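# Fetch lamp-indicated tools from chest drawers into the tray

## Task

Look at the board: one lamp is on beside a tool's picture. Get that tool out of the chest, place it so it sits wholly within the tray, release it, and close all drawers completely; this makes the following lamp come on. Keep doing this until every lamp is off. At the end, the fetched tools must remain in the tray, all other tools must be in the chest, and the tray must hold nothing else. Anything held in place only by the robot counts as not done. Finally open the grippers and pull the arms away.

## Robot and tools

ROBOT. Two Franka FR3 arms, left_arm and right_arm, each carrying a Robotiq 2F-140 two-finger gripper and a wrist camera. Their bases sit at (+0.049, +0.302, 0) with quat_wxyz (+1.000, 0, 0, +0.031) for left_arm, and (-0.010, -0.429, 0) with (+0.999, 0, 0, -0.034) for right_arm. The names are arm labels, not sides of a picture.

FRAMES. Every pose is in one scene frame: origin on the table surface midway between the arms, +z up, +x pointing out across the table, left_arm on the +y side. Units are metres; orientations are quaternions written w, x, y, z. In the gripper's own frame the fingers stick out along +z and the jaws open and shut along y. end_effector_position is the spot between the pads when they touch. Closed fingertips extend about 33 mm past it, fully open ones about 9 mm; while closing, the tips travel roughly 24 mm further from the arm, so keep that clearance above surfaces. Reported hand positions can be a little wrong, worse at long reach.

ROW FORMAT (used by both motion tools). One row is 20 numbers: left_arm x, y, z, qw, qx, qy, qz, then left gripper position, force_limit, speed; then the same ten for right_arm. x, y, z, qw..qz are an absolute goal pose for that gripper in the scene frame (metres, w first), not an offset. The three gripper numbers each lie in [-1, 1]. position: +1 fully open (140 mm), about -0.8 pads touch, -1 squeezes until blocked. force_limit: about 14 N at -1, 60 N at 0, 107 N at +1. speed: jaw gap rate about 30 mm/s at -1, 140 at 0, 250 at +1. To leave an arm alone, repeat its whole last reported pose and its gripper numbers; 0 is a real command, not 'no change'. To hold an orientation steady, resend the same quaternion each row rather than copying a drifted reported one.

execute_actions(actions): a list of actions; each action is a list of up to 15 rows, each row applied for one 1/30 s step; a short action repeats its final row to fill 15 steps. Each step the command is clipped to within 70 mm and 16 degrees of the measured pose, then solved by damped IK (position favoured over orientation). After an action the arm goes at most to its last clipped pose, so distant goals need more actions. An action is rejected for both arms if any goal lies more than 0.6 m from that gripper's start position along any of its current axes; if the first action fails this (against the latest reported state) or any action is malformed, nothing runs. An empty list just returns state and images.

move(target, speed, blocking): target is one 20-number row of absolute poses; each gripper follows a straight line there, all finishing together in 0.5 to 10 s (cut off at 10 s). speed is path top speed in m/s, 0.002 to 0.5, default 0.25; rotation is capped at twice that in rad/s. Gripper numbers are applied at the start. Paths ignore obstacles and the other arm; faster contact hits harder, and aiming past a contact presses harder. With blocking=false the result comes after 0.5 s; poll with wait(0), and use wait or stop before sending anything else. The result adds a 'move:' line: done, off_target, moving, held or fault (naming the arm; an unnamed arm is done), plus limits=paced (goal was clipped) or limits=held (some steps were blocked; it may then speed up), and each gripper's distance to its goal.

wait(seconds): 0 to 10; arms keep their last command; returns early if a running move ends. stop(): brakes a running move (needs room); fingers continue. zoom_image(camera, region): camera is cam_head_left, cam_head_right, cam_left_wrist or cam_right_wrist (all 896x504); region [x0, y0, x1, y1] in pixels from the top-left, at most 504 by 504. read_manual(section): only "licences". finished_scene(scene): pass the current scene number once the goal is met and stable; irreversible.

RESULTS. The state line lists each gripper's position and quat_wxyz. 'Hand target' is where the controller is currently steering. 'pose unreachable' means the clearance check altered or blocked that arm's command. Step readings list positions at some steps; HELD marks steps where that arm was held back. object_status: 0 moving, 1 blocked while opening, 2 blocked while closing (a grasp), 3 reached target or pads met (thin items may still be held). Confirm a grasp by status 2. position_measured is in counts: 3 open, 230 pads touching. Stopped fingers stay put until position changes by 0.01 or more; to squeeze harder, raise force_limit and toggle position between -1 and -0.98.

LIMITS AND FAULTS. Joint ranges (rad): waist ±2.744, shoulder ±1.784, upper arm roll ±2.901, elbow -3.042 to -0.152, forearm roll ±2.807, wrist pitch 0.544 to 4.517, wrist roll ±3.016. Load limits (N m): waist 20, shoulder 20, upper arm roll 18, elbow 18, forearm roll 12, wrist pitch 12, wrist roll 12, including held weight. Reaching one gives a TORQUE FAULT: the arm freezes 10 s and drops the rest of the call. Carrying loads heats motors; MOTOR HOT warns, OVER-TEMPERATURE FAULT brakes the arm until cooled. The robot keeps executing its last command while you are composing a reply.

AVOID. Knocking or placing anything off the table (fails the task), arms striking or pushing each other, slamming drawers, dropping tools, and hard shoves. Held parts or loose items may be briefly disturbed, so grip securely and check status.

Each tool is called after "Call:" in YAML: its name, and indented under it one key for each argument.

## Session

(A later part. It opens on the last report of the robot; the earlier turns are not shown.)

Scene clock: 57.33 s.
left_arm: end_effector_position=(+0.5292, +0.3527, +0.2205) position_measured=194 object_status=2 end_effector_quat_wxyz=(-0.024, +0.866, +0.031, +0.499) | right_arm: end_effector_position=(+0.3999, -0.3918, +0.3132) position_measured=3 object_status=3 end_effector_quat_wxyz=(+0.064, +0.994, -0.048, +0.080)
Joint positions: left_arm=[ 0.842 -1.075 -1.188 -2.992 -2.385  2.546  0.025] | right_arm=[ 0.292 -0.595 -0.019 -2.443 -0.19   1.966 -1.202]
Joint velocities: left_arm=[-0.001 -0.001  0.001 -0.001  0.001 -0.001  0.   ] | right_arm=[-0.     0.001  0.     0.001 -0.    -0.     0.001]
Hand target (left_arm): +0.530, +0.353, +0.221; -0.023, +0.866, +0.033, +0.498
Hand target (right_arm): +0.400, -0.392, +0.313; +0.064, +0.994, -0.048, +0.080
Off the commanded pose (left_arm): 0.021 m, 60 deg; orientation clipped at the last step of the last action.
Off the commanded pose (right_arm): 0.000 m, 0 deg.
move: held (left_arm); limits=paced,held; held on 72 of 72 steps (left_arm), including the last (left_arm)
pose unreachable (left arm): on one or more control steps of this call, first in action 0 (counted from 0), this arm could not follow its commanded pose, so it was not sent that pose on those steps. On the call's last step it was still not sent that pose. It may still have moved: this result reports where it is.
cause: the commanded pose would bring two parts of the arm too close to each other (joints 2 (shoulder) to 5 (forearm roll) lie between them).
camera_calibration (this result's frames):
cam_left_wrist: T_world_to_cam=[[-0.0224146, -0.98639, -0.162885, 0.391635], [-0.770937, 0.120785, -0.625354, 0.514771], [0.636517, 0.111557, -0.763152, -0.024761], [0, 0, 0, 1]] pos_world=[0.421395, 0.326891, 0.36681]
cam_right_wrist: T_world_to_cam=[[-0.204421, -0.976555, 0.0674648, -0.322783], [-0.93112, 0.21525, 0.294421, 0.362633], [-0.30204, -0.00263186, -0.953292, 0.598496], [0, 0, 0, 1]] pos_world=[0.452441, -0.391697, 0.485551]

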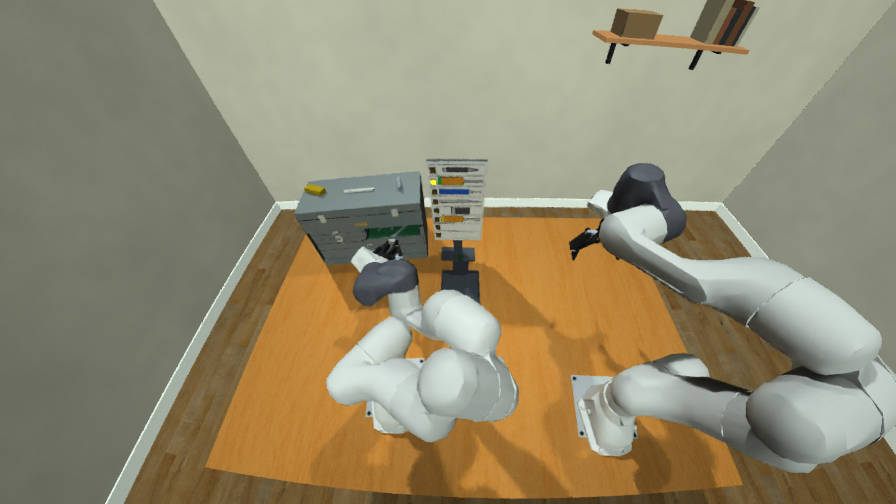

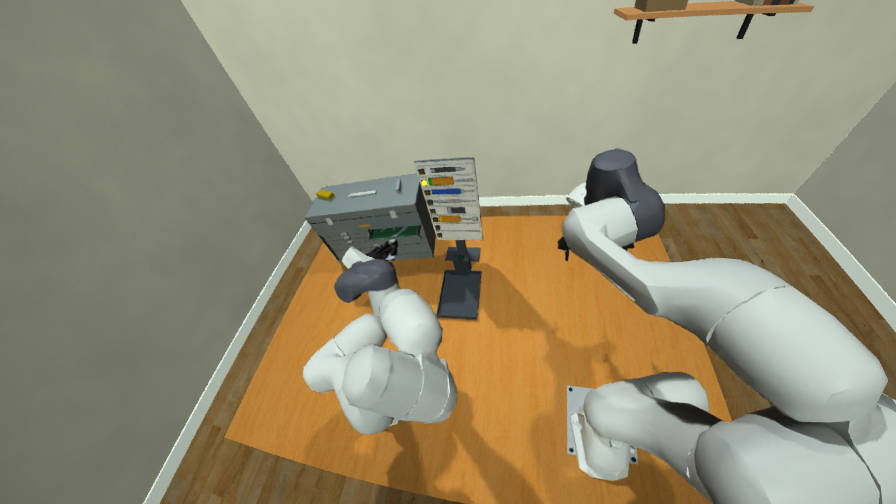

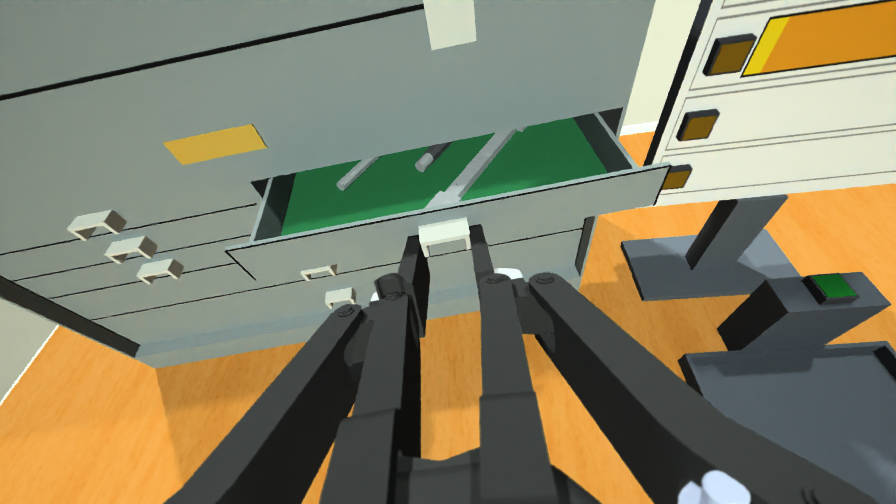

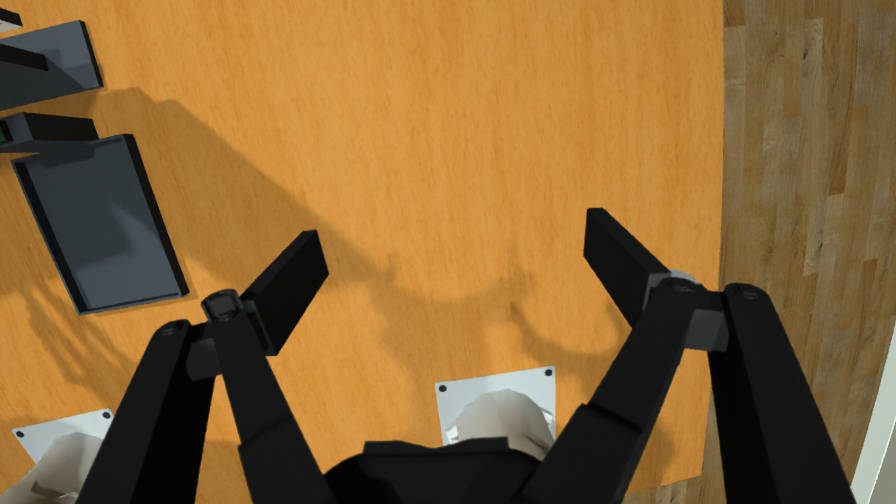

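Call:
move:
  target: [0.565,0.356,0.22,-0.022,0.865,0.038,0.5,-1,0.3,0,0.3999,-0.3918,0.3132,0.064,0.994,-0.048,0.08,1,0,0]
  speed: 0.06

Scene clock: 58.40 s.
left_arm: end_effector_position=(+0.5638, +0.3556, +0.2199) position_measured=194 object_status=2 end_effector_quat_wxyz=(-0.024, +0.866, +0.036, +0.498) | right_arm: end_effector_position=(+0.3999, -0.3918, +0.3132) position_measured=3 object_status=3 end_effector_quat_wxyz=(+0.064, +0.994, -0.048, +0.080)
Joint positions: left_arm=[ 1.    -1.031 -1.26  -2.885 -2.408  2.519  0.051] | right_arm=[ 0.292 -0.595 -0.019 -2.443 -0.19   1.966 -1.202]
Joint velocities: left_arm=[ 0.008  0.001 -0.005  0.002 -0.007 -0.006  0.01 ] | right_arm=[ 0.    -0.002  0.001  0.001 -0.001  0.     0.001]
Hand target (left_arm): +0.565, +0.356, +0.219; -0.023, +0.865, +0.038, +0.499
Hand target (right_arm): +0.400, -0.392, +0.313; +0.064, +0.994, -0.048, +0.080
Off the commanded pose (left_arm): 0.001 m, 0 deg.
Off the commanded pose (right_arm): 0.000 m, 0 deg.
move: done
camera_calibration (this result's frames):
cam_left_wrist: T_world_to_cam=[[-0.0134777, -0.98743, -0.157481, 0.389345], [-0.772145, 0.110344, -0.625793, 0.545243], [0.635304, 0.113164, -0.763926, -0.047221], [0, 0, 0, 1]] pos_world=[0.456253, 0.32963, 0.36645]
cam_right_wrist: T_world_to_cam=[[-0.204422, -0.976555, 0.0674648, -0.322783], [-0.93112, 0.21525, 0.294421, 0.362633], [-0.30204, -0.00263181, -0.953292, 0.598496], [0, 0, 0, 1]] pos_world=[0.452441, -0.391697, 0.485551]

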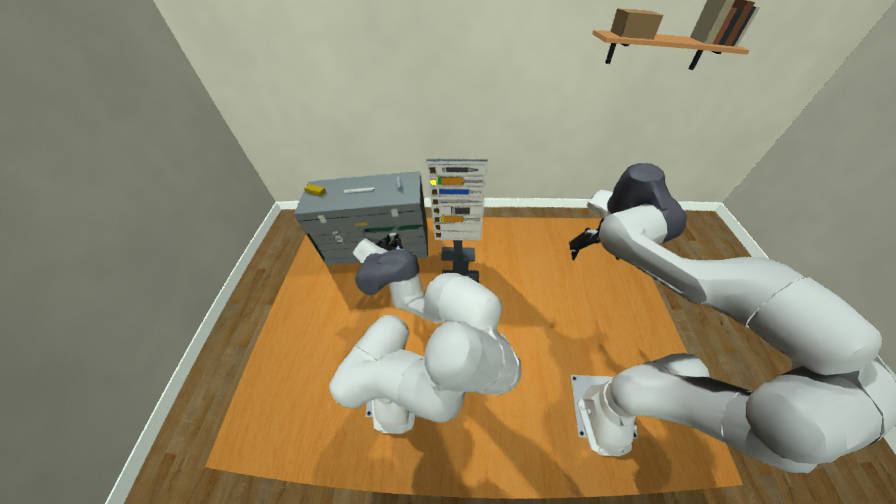

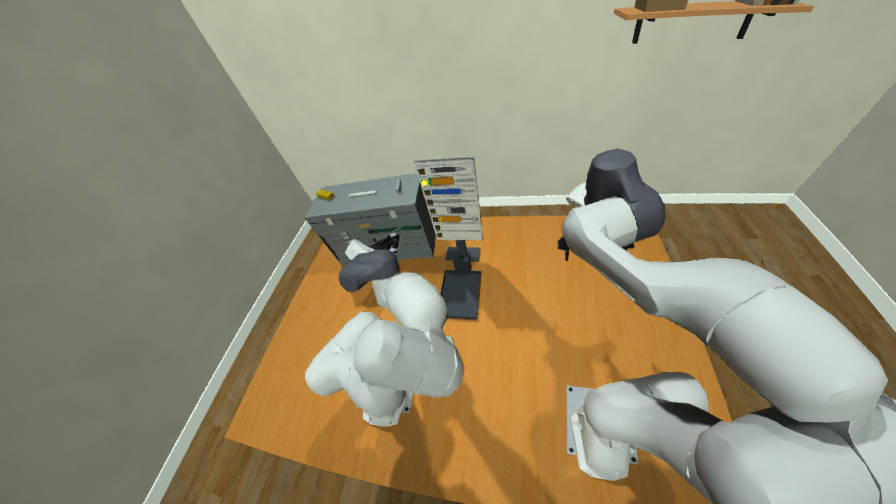

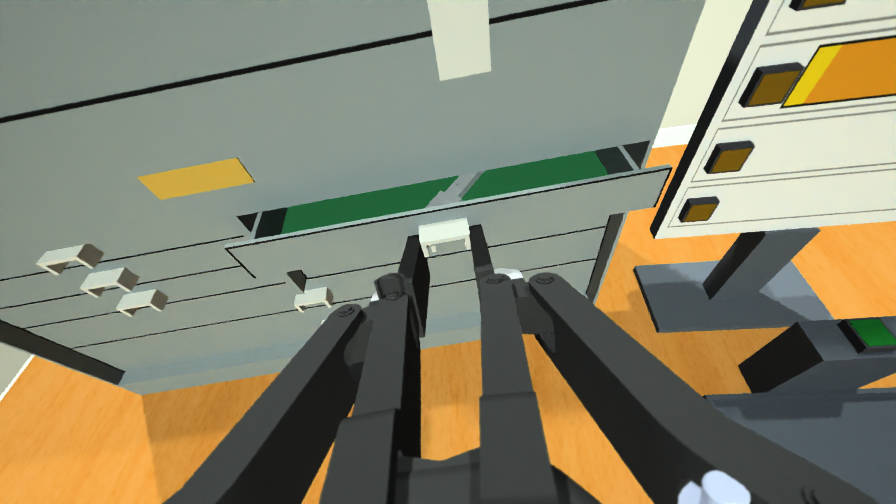

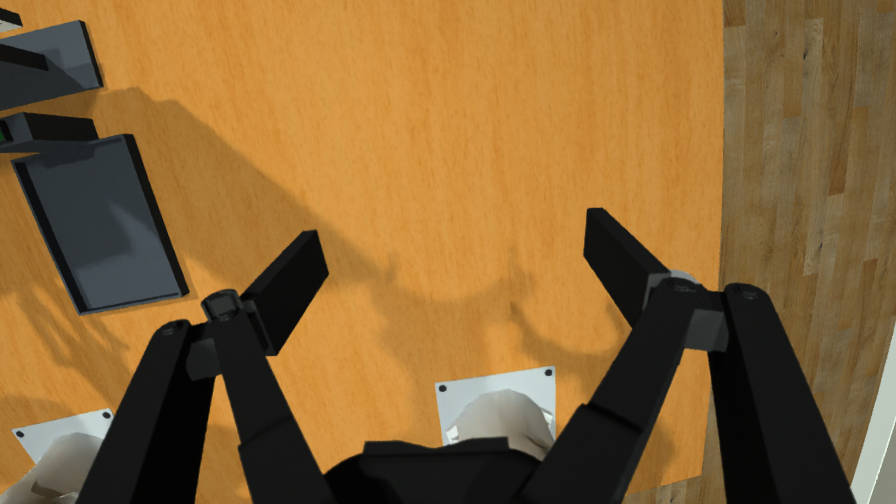

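Call:
move:
  target: [0.58,0.358,0.225,0,0.999,0.0436,0,0.1,0.3,1,0.3999,-0.3918,0.3132,0.064,0.994,-0.048,0.08,1,0,0]
  speed: 0.15

Scene clock: 64.43 s.
left_arm: end_effector_position=(+0.5860, +0.3560, +0.2227) position_measured=117 object_status=3 end_effector_quat_wxyz=(-0.004, +0.999, +0.034, +0.006) | right_arm: end_effector_position=(+0.3999, -0.3918, +0.3132) position_measured=3 object_status=3 end_effector_quat_wxyz=(+0.064, +0.994, -0.048, +0.080)
Joint positions: left_arm=[ 1.685 -0.715 -1.408 -2.057 -0.734  1.847 -1.019] | right_arm=[ 0.292 -0.595 -0.019 -2.443 -0.19   1.966 -1.202]
Joint velocities: left_arm=[ 0.004 -0.007  0.001  0.001  0.    -0.018 -0.015] | right_arm=[-0.001  0.    -0.    -0.    -0.001 -0.    -0.   ]
Hand target (left_arm): +0.585, +0.356, +0.222; -0.004, +0.999, +0.039, +0.003
Hand target (right_arm): +0.400, -0.392, +0.313; +0.064, +0.994, -0.048, +0.080
Off the commanded pose (left_arm): 0.007 m, 1 deg.
Off the commanded pose (right_arm): 0.000 m, 0 deg.
move: off_target (left_arm)
camera_calibration (this result's frames):
cam_left_wrist: T_world_to_cam=[[-0.114047, -0.993475, -0.000115289, 0.416521], [-0.937236, 0.107552, 0.331693, 0.448521], [-0.329517, 0.0379366, -0.943387, 0.572882], [0, 0, 0, 1]] pos_world=[0.656647, 0.343831, 0.391726]
cam_right_wrist: T_world_to_cam=[[-0.204422, -0.976555, 0.0674648, -0.322783], [-0.931119, 0.215251, 0.294421, 0.362633], [-0.30204, -0.0026318, -0.953292, 0.598496], [0, 0, 0, 1]] pos_world=[0.452441, -0.391697, 0.485551]

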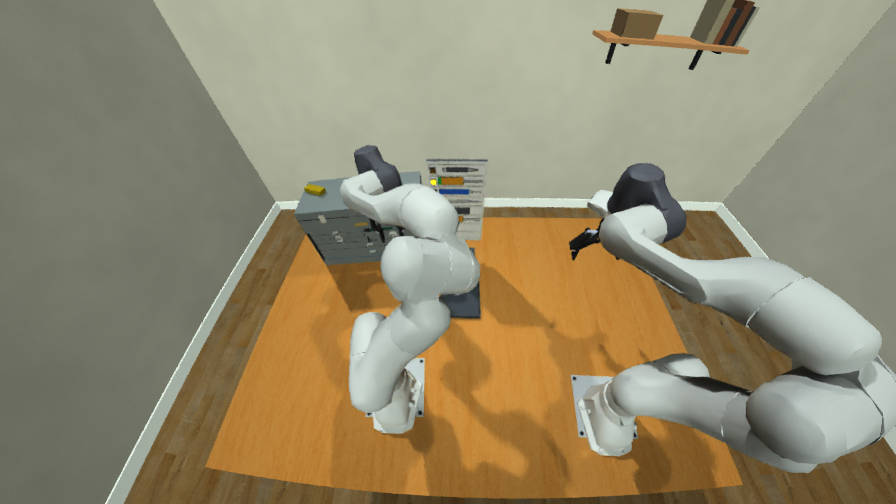

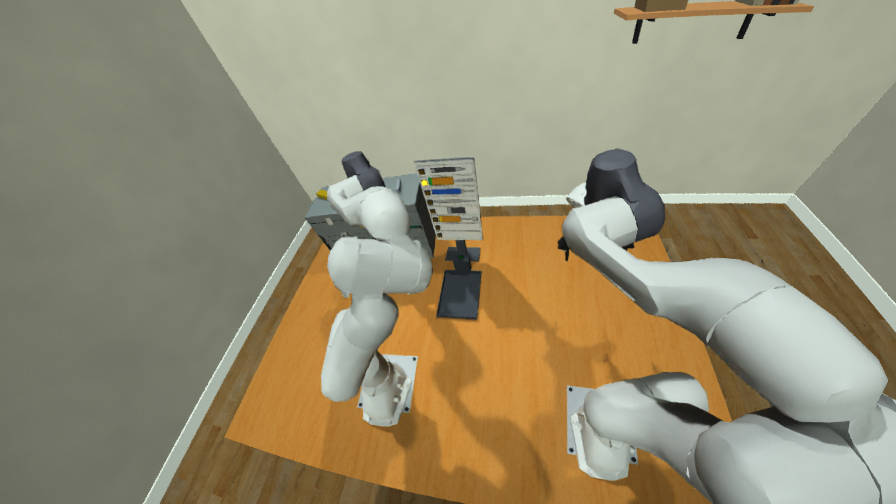

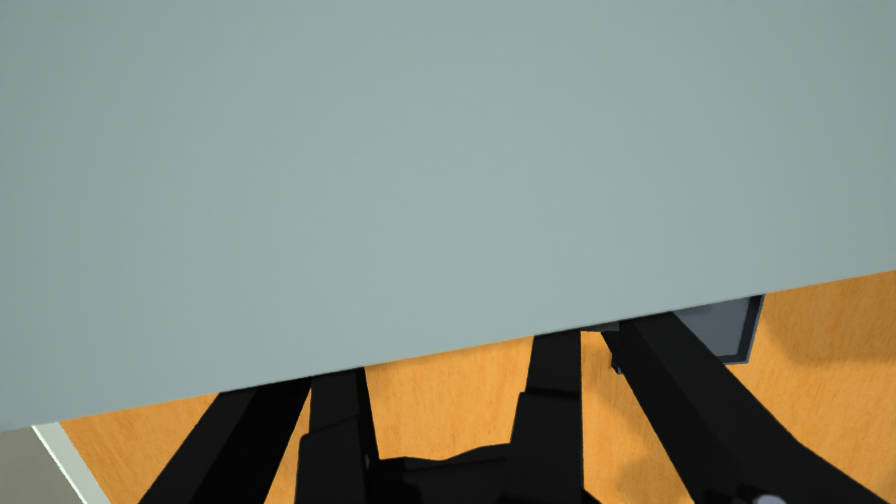

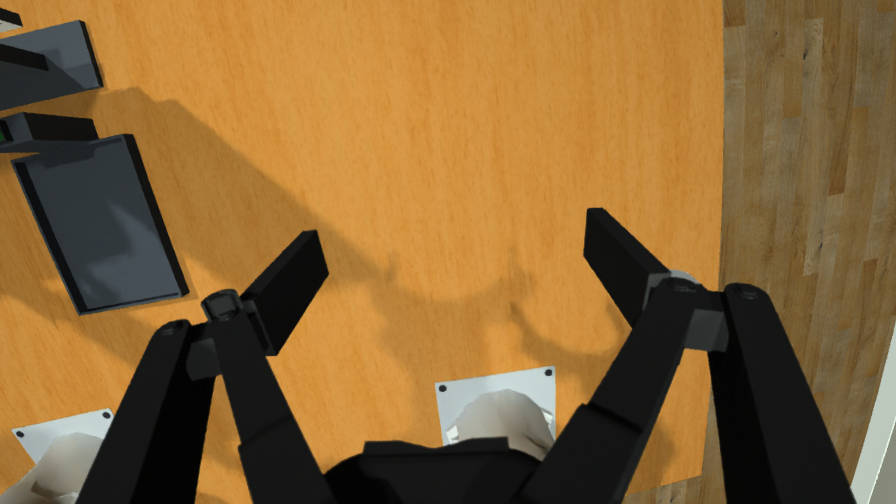

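Call:
move:
  target: [0.585,0.357,0.222,0,0.999,0.0436,0,-1,0.3,0,0.3999,-0.3918,0.3132,0.064,0.994,-0.048,0.08,1,0,0]

Scene clock: 65.27 s.
left_arm: end_effector_position=(+0.5846, +0.3606, +0.2222) position_measured=234 object_status=3 end_effector_quat_wxyz=(-0.003, +0.999, +0.042, +0.001) | right_arm: end_effector_position=(+0.3999, -0.3918, +0.3132) position_measured=3 object_status=3 end_effector_quat_wxyz=(+0.064, +0.994, -0.048, +0.080)
Joint positions: left_arm=[ 1.705 -0.715 -1.417 -2.048 -0.731  1.835 -1.027] | right_arm=[ 0.292 -0.595 -0.019 -2.443 -0.19   1.966 -1.202]
Joint velocities: left_arm=[ 0.    -0.001  0.001 -0.001  0.    -0.007 -0.005] | right_arm=[ 0.    -0.001  0.001 -0.002 -0.    -0.     0.   ]
Hand target (left_arm): +0.585, +0.357, +0.222; -0.000, +0.999, +0.044, -0.000
Hand target (right_arm): +0.400, -0.392, +0.313; +0.064, +0.994, -0.048, +0.080
Off the commanded pose (left_arm): 0.004 m, 0 deg.
Off the commanded pose (right_arm): 0.000 m, 0 deg.
move: off_target (left_arm)
camera_calibration (this result's frames):
cam_left_wrist: T_world_to_cam=[[-0.0992748, -0.995054, 0.00359797, 0.412026], [-0.935064, 0.094525, 0.341644, 0.448134], [-0.340294, 0.0305523, -0.939822, 0.579951], [0, 0, 0, 1]] pos_world=[0.657292, 0.349909, 0.390466]
cam_right_wrist: T_world_to_cam=[[-0.204422, -0.976555, 0.0674648, -0.322783], [-0.93112, 0.215251, 0.294421, 0.362633], [-0.30204, -0.00263183, -0.953292, 0.598496], [0, 0, 0, 1]] pos_world=[0.452441, -0.391697, 0.485551]

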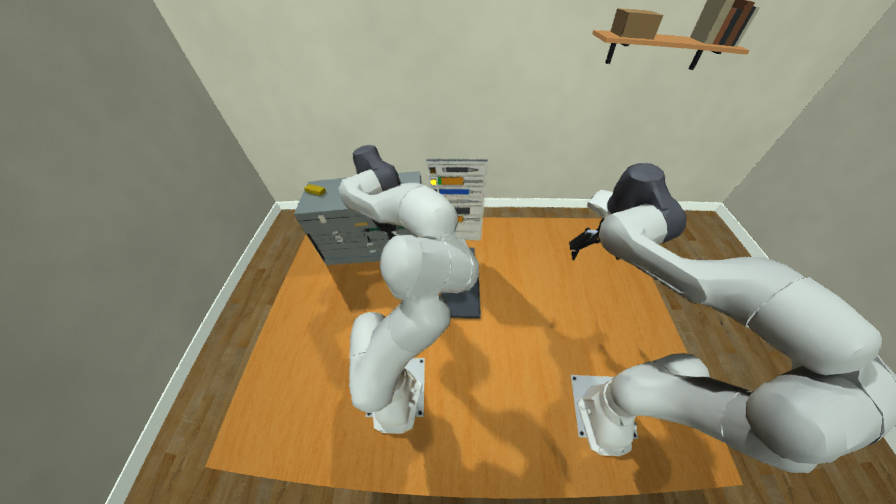

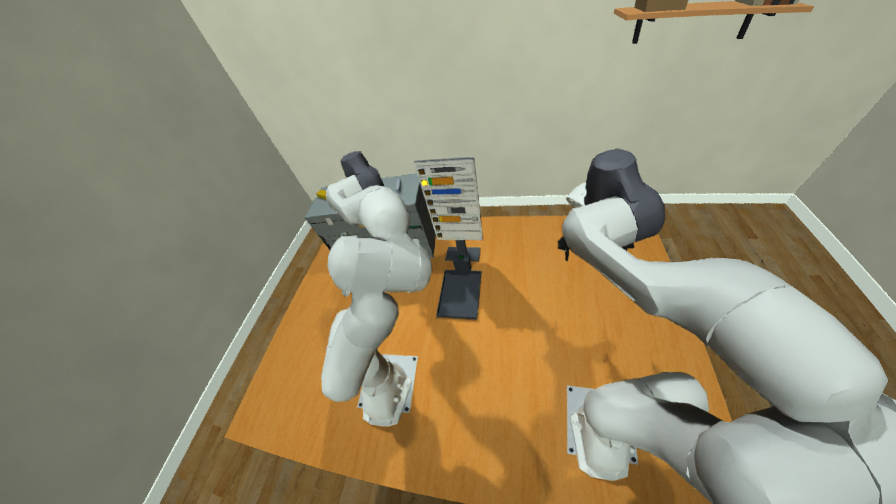

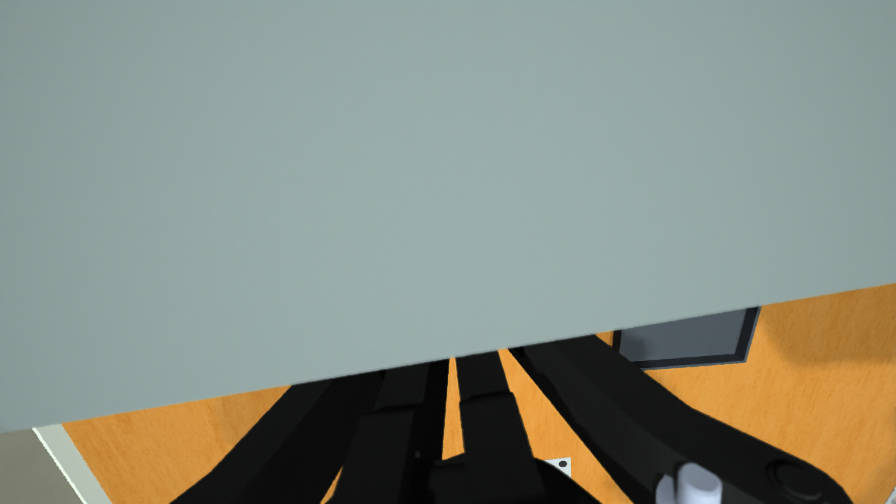

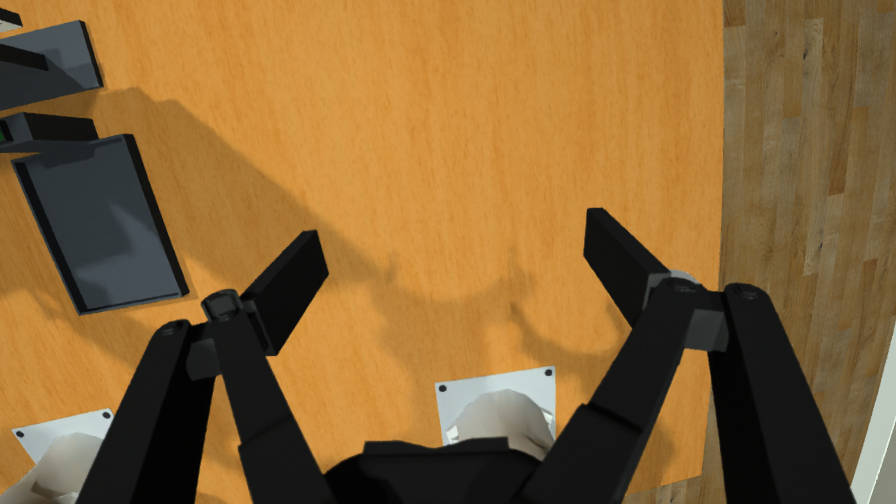

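Call:
move:
  target: [0.55,0.352,0.26,-0.013,0.953,0.042,0.301,0.1,0,0,0.3999,-0.3918,0.3132,0.064,0.994,-0.048,0.08,1,0,0]
  speed: 0.15

Scene clock: 68.17 s.
left_arm: end_effector_position=(+0.5479, +0.3522, +0.2641) position_measured=117 object_status=3 end_effector_quat_wxyz=(-0.010, +0.952, +0.050, +0.301) | right_arm: end_effector_position=(+0.3999, -0.3918, +0.3132) position_measured=3 object_status=3 end_effector_quat_wxyz=(+0.064, +0.994, -0.048, +0.080)
Joint positions: left_arm=[ 0.997 -0.977 -0.937 -2.703 -1.247  2.338 -0.733] | right_arm=[ 0.292 -0.595 -0.019 -2.443 -0.19   1.966 -1.202]
Joint velocities: left_arm=[ 0.    -0.001  0.001 -0.001 -0.004  0.013  0.029] | right_arm=[ 0.     0.    -0.001  0.001  0.     0.001 -0.   ]
Hand target (left_arm): +0.548, +0.353, +0.265; -0.011, +0.952, +0.045, +0.303
Hand target (right_arm): +0.400, -0.392, +0.313; +0.064, +0.994, -0.048, +0.080
Off the commanded pose (left_arm): 0.005 m, 1 deg.
Off the commanded pose (right_arm): 0.000 m, 0 deg.
move: off_target (left_arm)
camera_calibration (this result's frames):
cam_left_wrist: T_world_to_cam=[[-0.0532556, -0.994923, -0.0853921, 0.398074], [-0.965089, 0.0732421, -0.251474, 0.580856], [0.256452, 0.0690185, -0.96409, 0.272985], [0, 0, 0, 1]] pos_world=[0.511769, 0.334669, 0.443244]
cam_right_wrist: T_world_to_cam=[[-0.204422, -0.976555, 0.0674647, -0.322783], [-0.93112, 0.215251, 0.294421, 0.362633], [-0.30204, -0.00263174, -0.953292, 0.598496], [0, 0, 0, 1]] pos_world=[0.452441, -0.391697, 0.485551]

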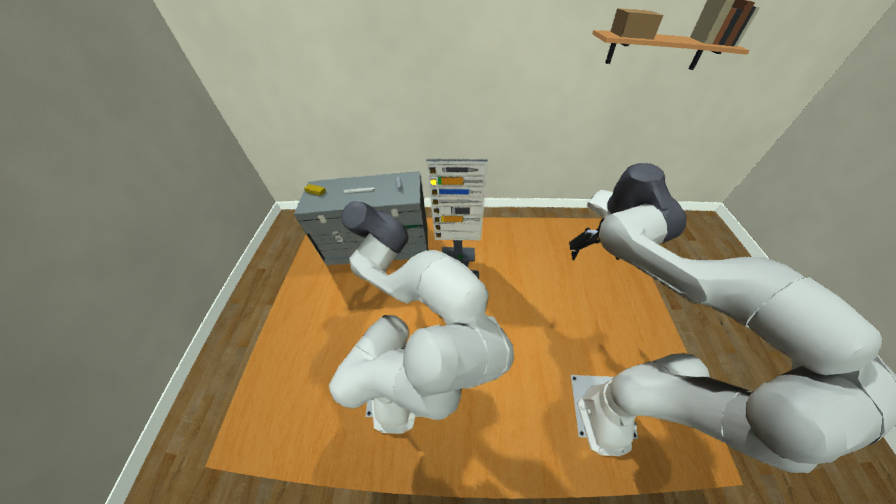

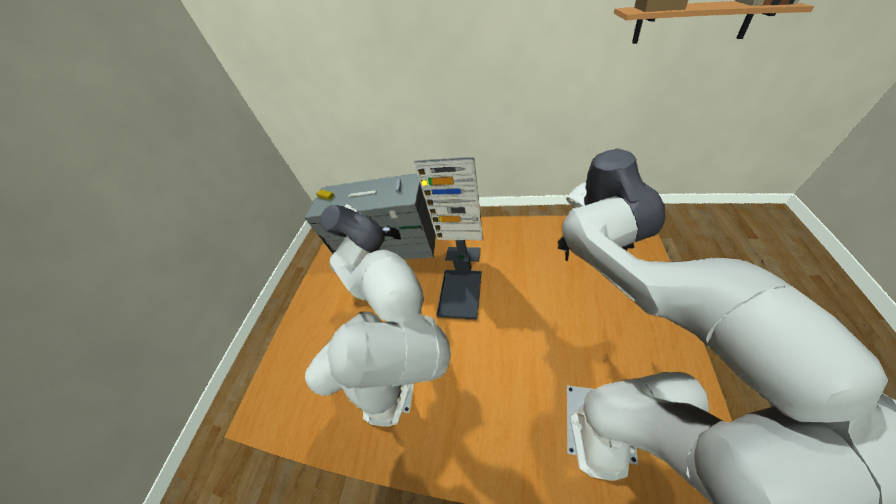

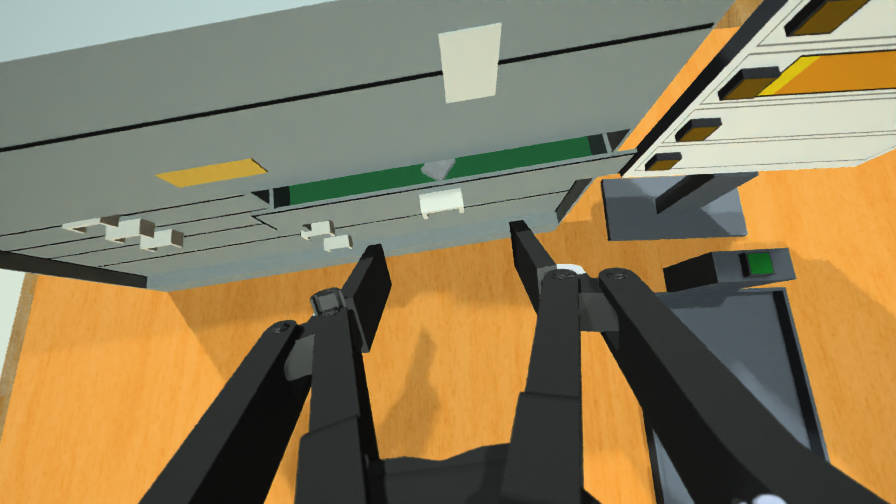

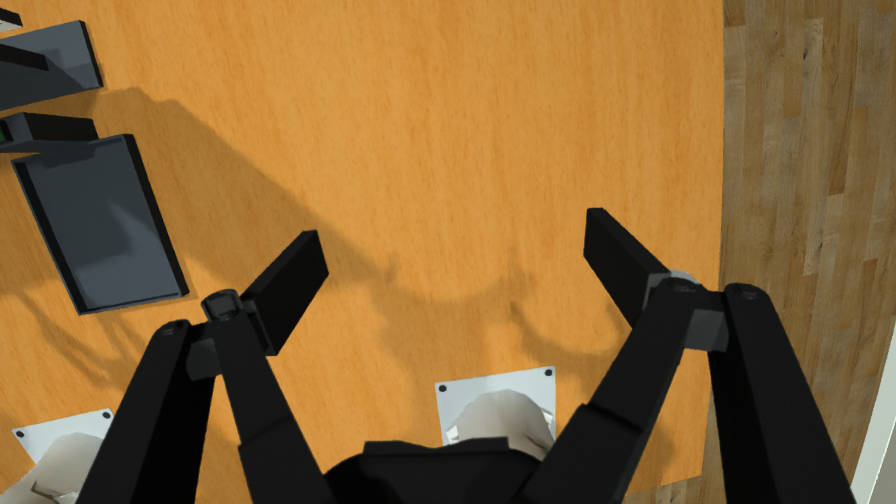

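Call:
move:
  target: [0.588,0.352,0.22,-0.013,0.953,0.042,0.301,0.1,0,0,0.3999,-0.3918,0.3132,0.064,0.994,-0.048,0.08,1,0,0]
  speed: 0.05

Call:
move:
  target: [0.588,0.352,0.22,-0.013,0.953,0.042,0.301,-1,0.4,0,0.3999,-0.3918,0.3132,0.064,0.994,-0.048,0.08,1,0,0]

Scene clock: 69.83 s.
left_arm: end_effector_position=(+0.5855, +0.3507, +0.2178) position_measured=117 object_status=3 end_effector_quat_wxyz=(-0.011, +0.954, +0.046, +0.296) | right_arm: end_effector_position=(+0.3999, -0.3918, +0.3132) position_measured=3 object_status=3 end_effector_quat_wxyz=(+0.064, +0.994, -0.048, +0.080)
Joint positions: left_arm=[ 1.13  -0.821 -1.148 -2.628 -1.376  2.483 -0.647] | right_arm=[ 0.292 -0.595 -0.019 -2.443 -0.19   1.966 -1.202]
Joint velocities: left_arm=[ 0.001  0.008 -0.008  0.    -0.01   0.017  0.036] | right_arm=[ 0.     0.001  0.    -0.     0.    -0.    -0.001]
Hand target (left_arm): +0.588, +0.352, +0.220; -0.014, +0.953, +0.042, +0.299
Hand target (right_arm): +0.400, -0.392, +0.313; +0.064, +0.994, -0.048, +0.080
Off the commanded pose (left_arm): 0.004 m, 1 deg.
Off the commanded pose (right_arm): 0.000 m, 0 deg.
move: off_target (left_arm)
camera_calibration (this result's frames):
cam_left_wrist: T_world_to_cam=[[-0.0612173, -0.994157, -0.088908, 0.39985], [-0.966972, 0.0811514, -0.241619, 0.601813], [0.247422, 0.0711803, -0.96629, 0.223814], [0, 0, 0, 1]] pos_world=[0.551038, 0.332744, 0.397228]
cam_right_wrist: T_world_to_cam=[[-0.204422, -0.976555, 0.0674649, -0.322783], [-0.93112, 0.21525, 0.294421, 0.362633], [-0.30204, -0.00263188, -0.953292, 0.598496], [0, 0, 0, 1]] pos_world=[0.452441, -0.391697, 0.485551]

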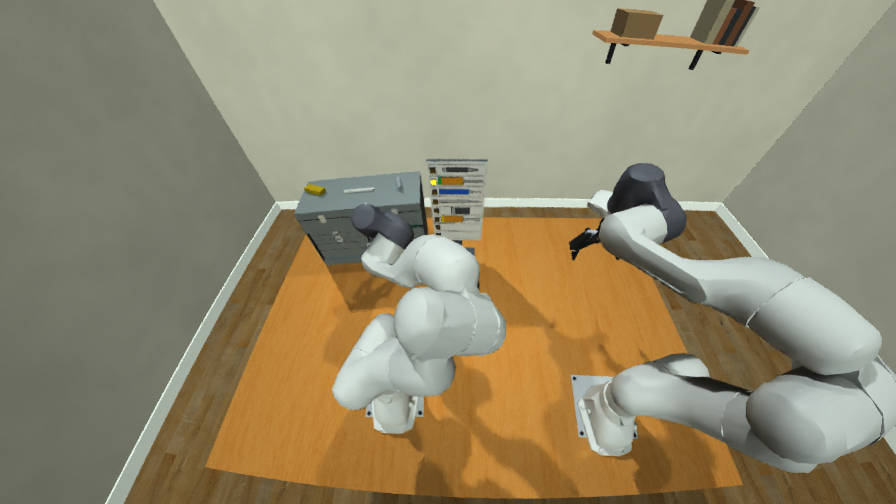

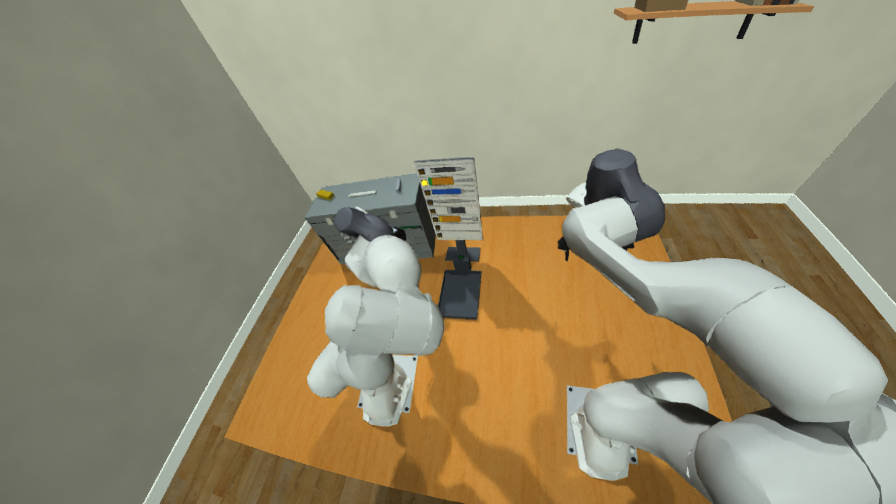

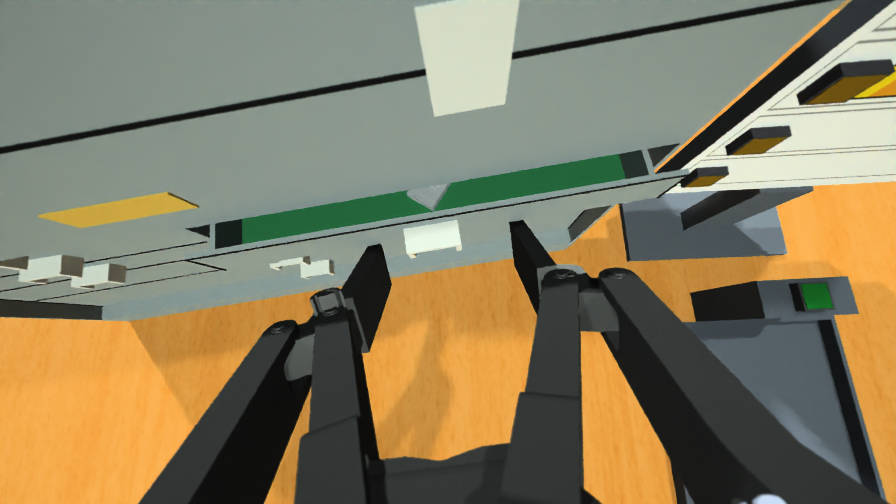

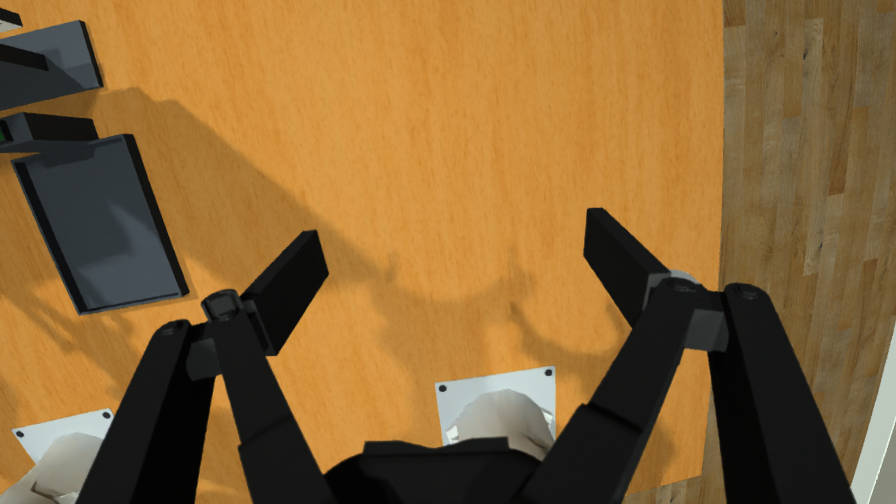

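Scene clock: 70.53 s.
left_arm: end_effector_position=(+0.5853, +0.3560, +0.2183) position_measured=195 object_status=2 end_effector_quat_wxyz=(-0.014, +0.953, +0.048, +0.298) | right_arm: end_effector_position=(+0.3999, -0.3918, +0.3132) position_measured=3 object_status=3 end_effector_quat_wxyz=(+0.064, +0.994, -0.048, +0.080)
Joint positions: left_arm=[ 1.135 -0.818 -1.147 -2.63  -1.379  2.491 -0.638] | right_arm=[ 0.292 -0.595 -0.019 -2.443 -0.19   1.966 -1.202]
Joint velocities: left_arm=[ 0.002  0.002  0.001 -0.001 -0.002  0.001  0.008] | right_arm=[-0.    -0.    -0.001  0.     0.001 -0.001  0.001]
Hand target (left_arm): +0.588, +0.352, +0.220; -0.013, +0.953, +0.042, +0.301
Hand target (right_arm): +0.400, -0.392, +0.313; +0.064, +0.994, -0.048, +0.080
Off the commanded pose (left_arm): 0.005 m, 1 deg.
Off the commanded pose (right_arm): 0.000 m, 0 deg.
move: off_target (left_arm)
camera_calibration (this result's frames):
cam_left_wrist: T_world_to_cam=[[-0.0556845, -0.993938, -0.0947998, 0.403092], [-0.966406, 0.0775148, -0.245053, 0.603078], [0.250916, 0.0779694, -0.964864, 0.219245], [0, 0, 0, 1]] pos_world=[0.550252, 0.336806, 0.397541]
cam_right_wrist: T_world_to_cam=[[-0.204421, -0.976555, 0.0674649, -0.322783], [-0.93112, 0.21525, 0.294421, 0.362633], [-0.30204, -0.00263205, -0.953292, 0.598496], [0, 0, 0, 1]] pos_world=[0.452441, -0.391697, 0.485551]

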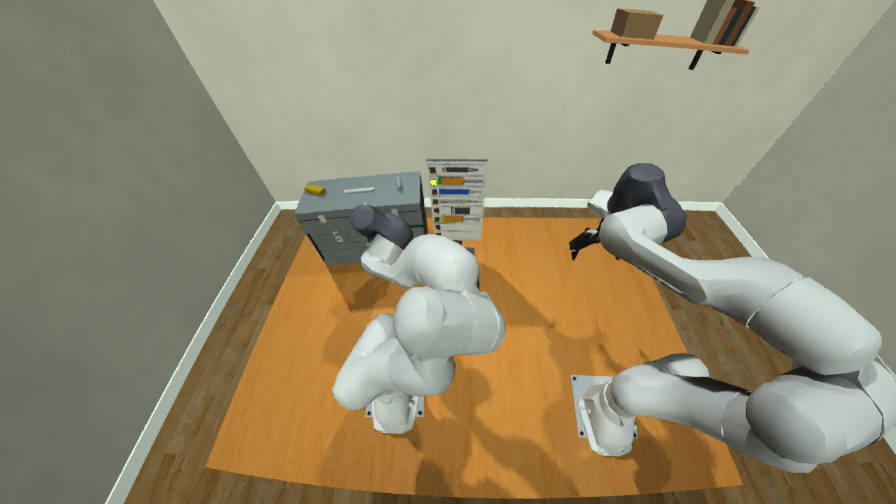

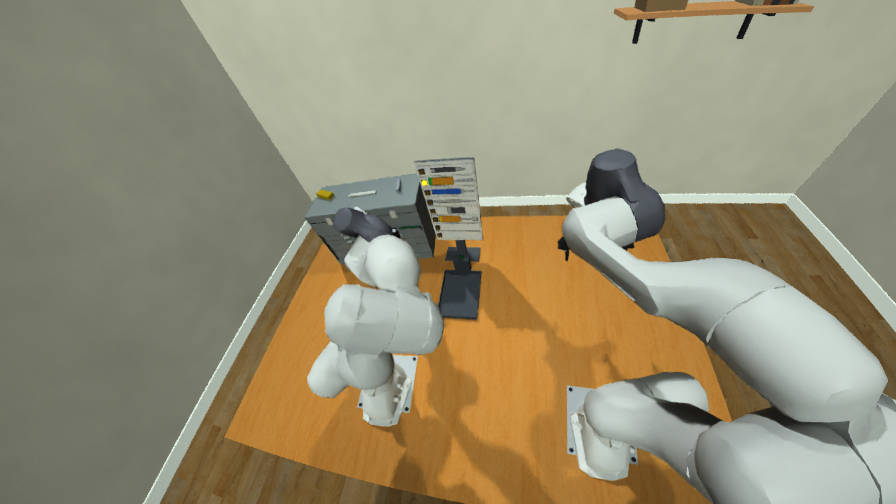

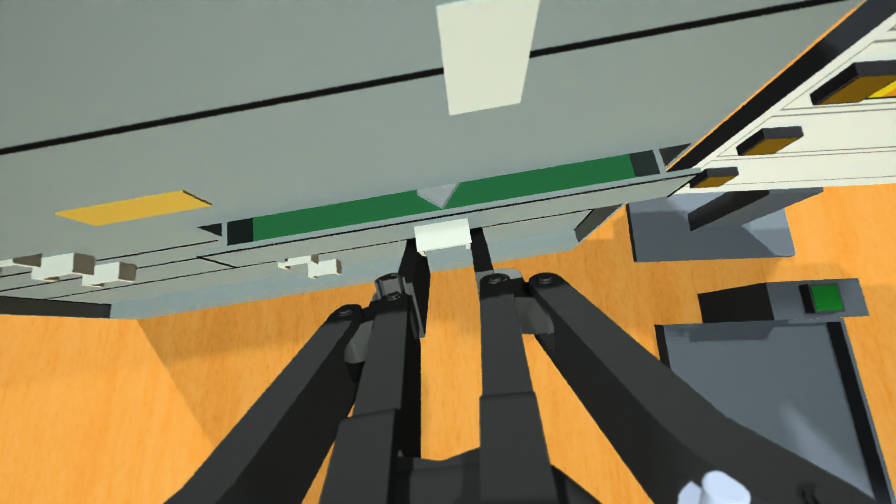

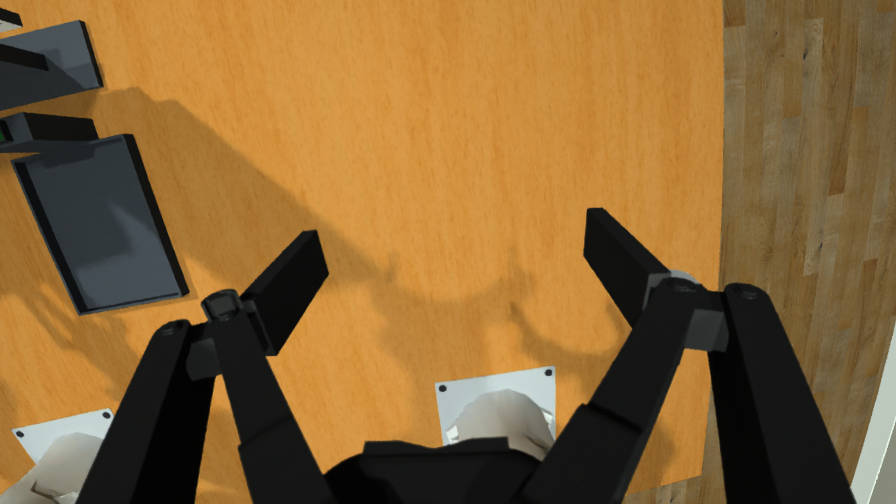

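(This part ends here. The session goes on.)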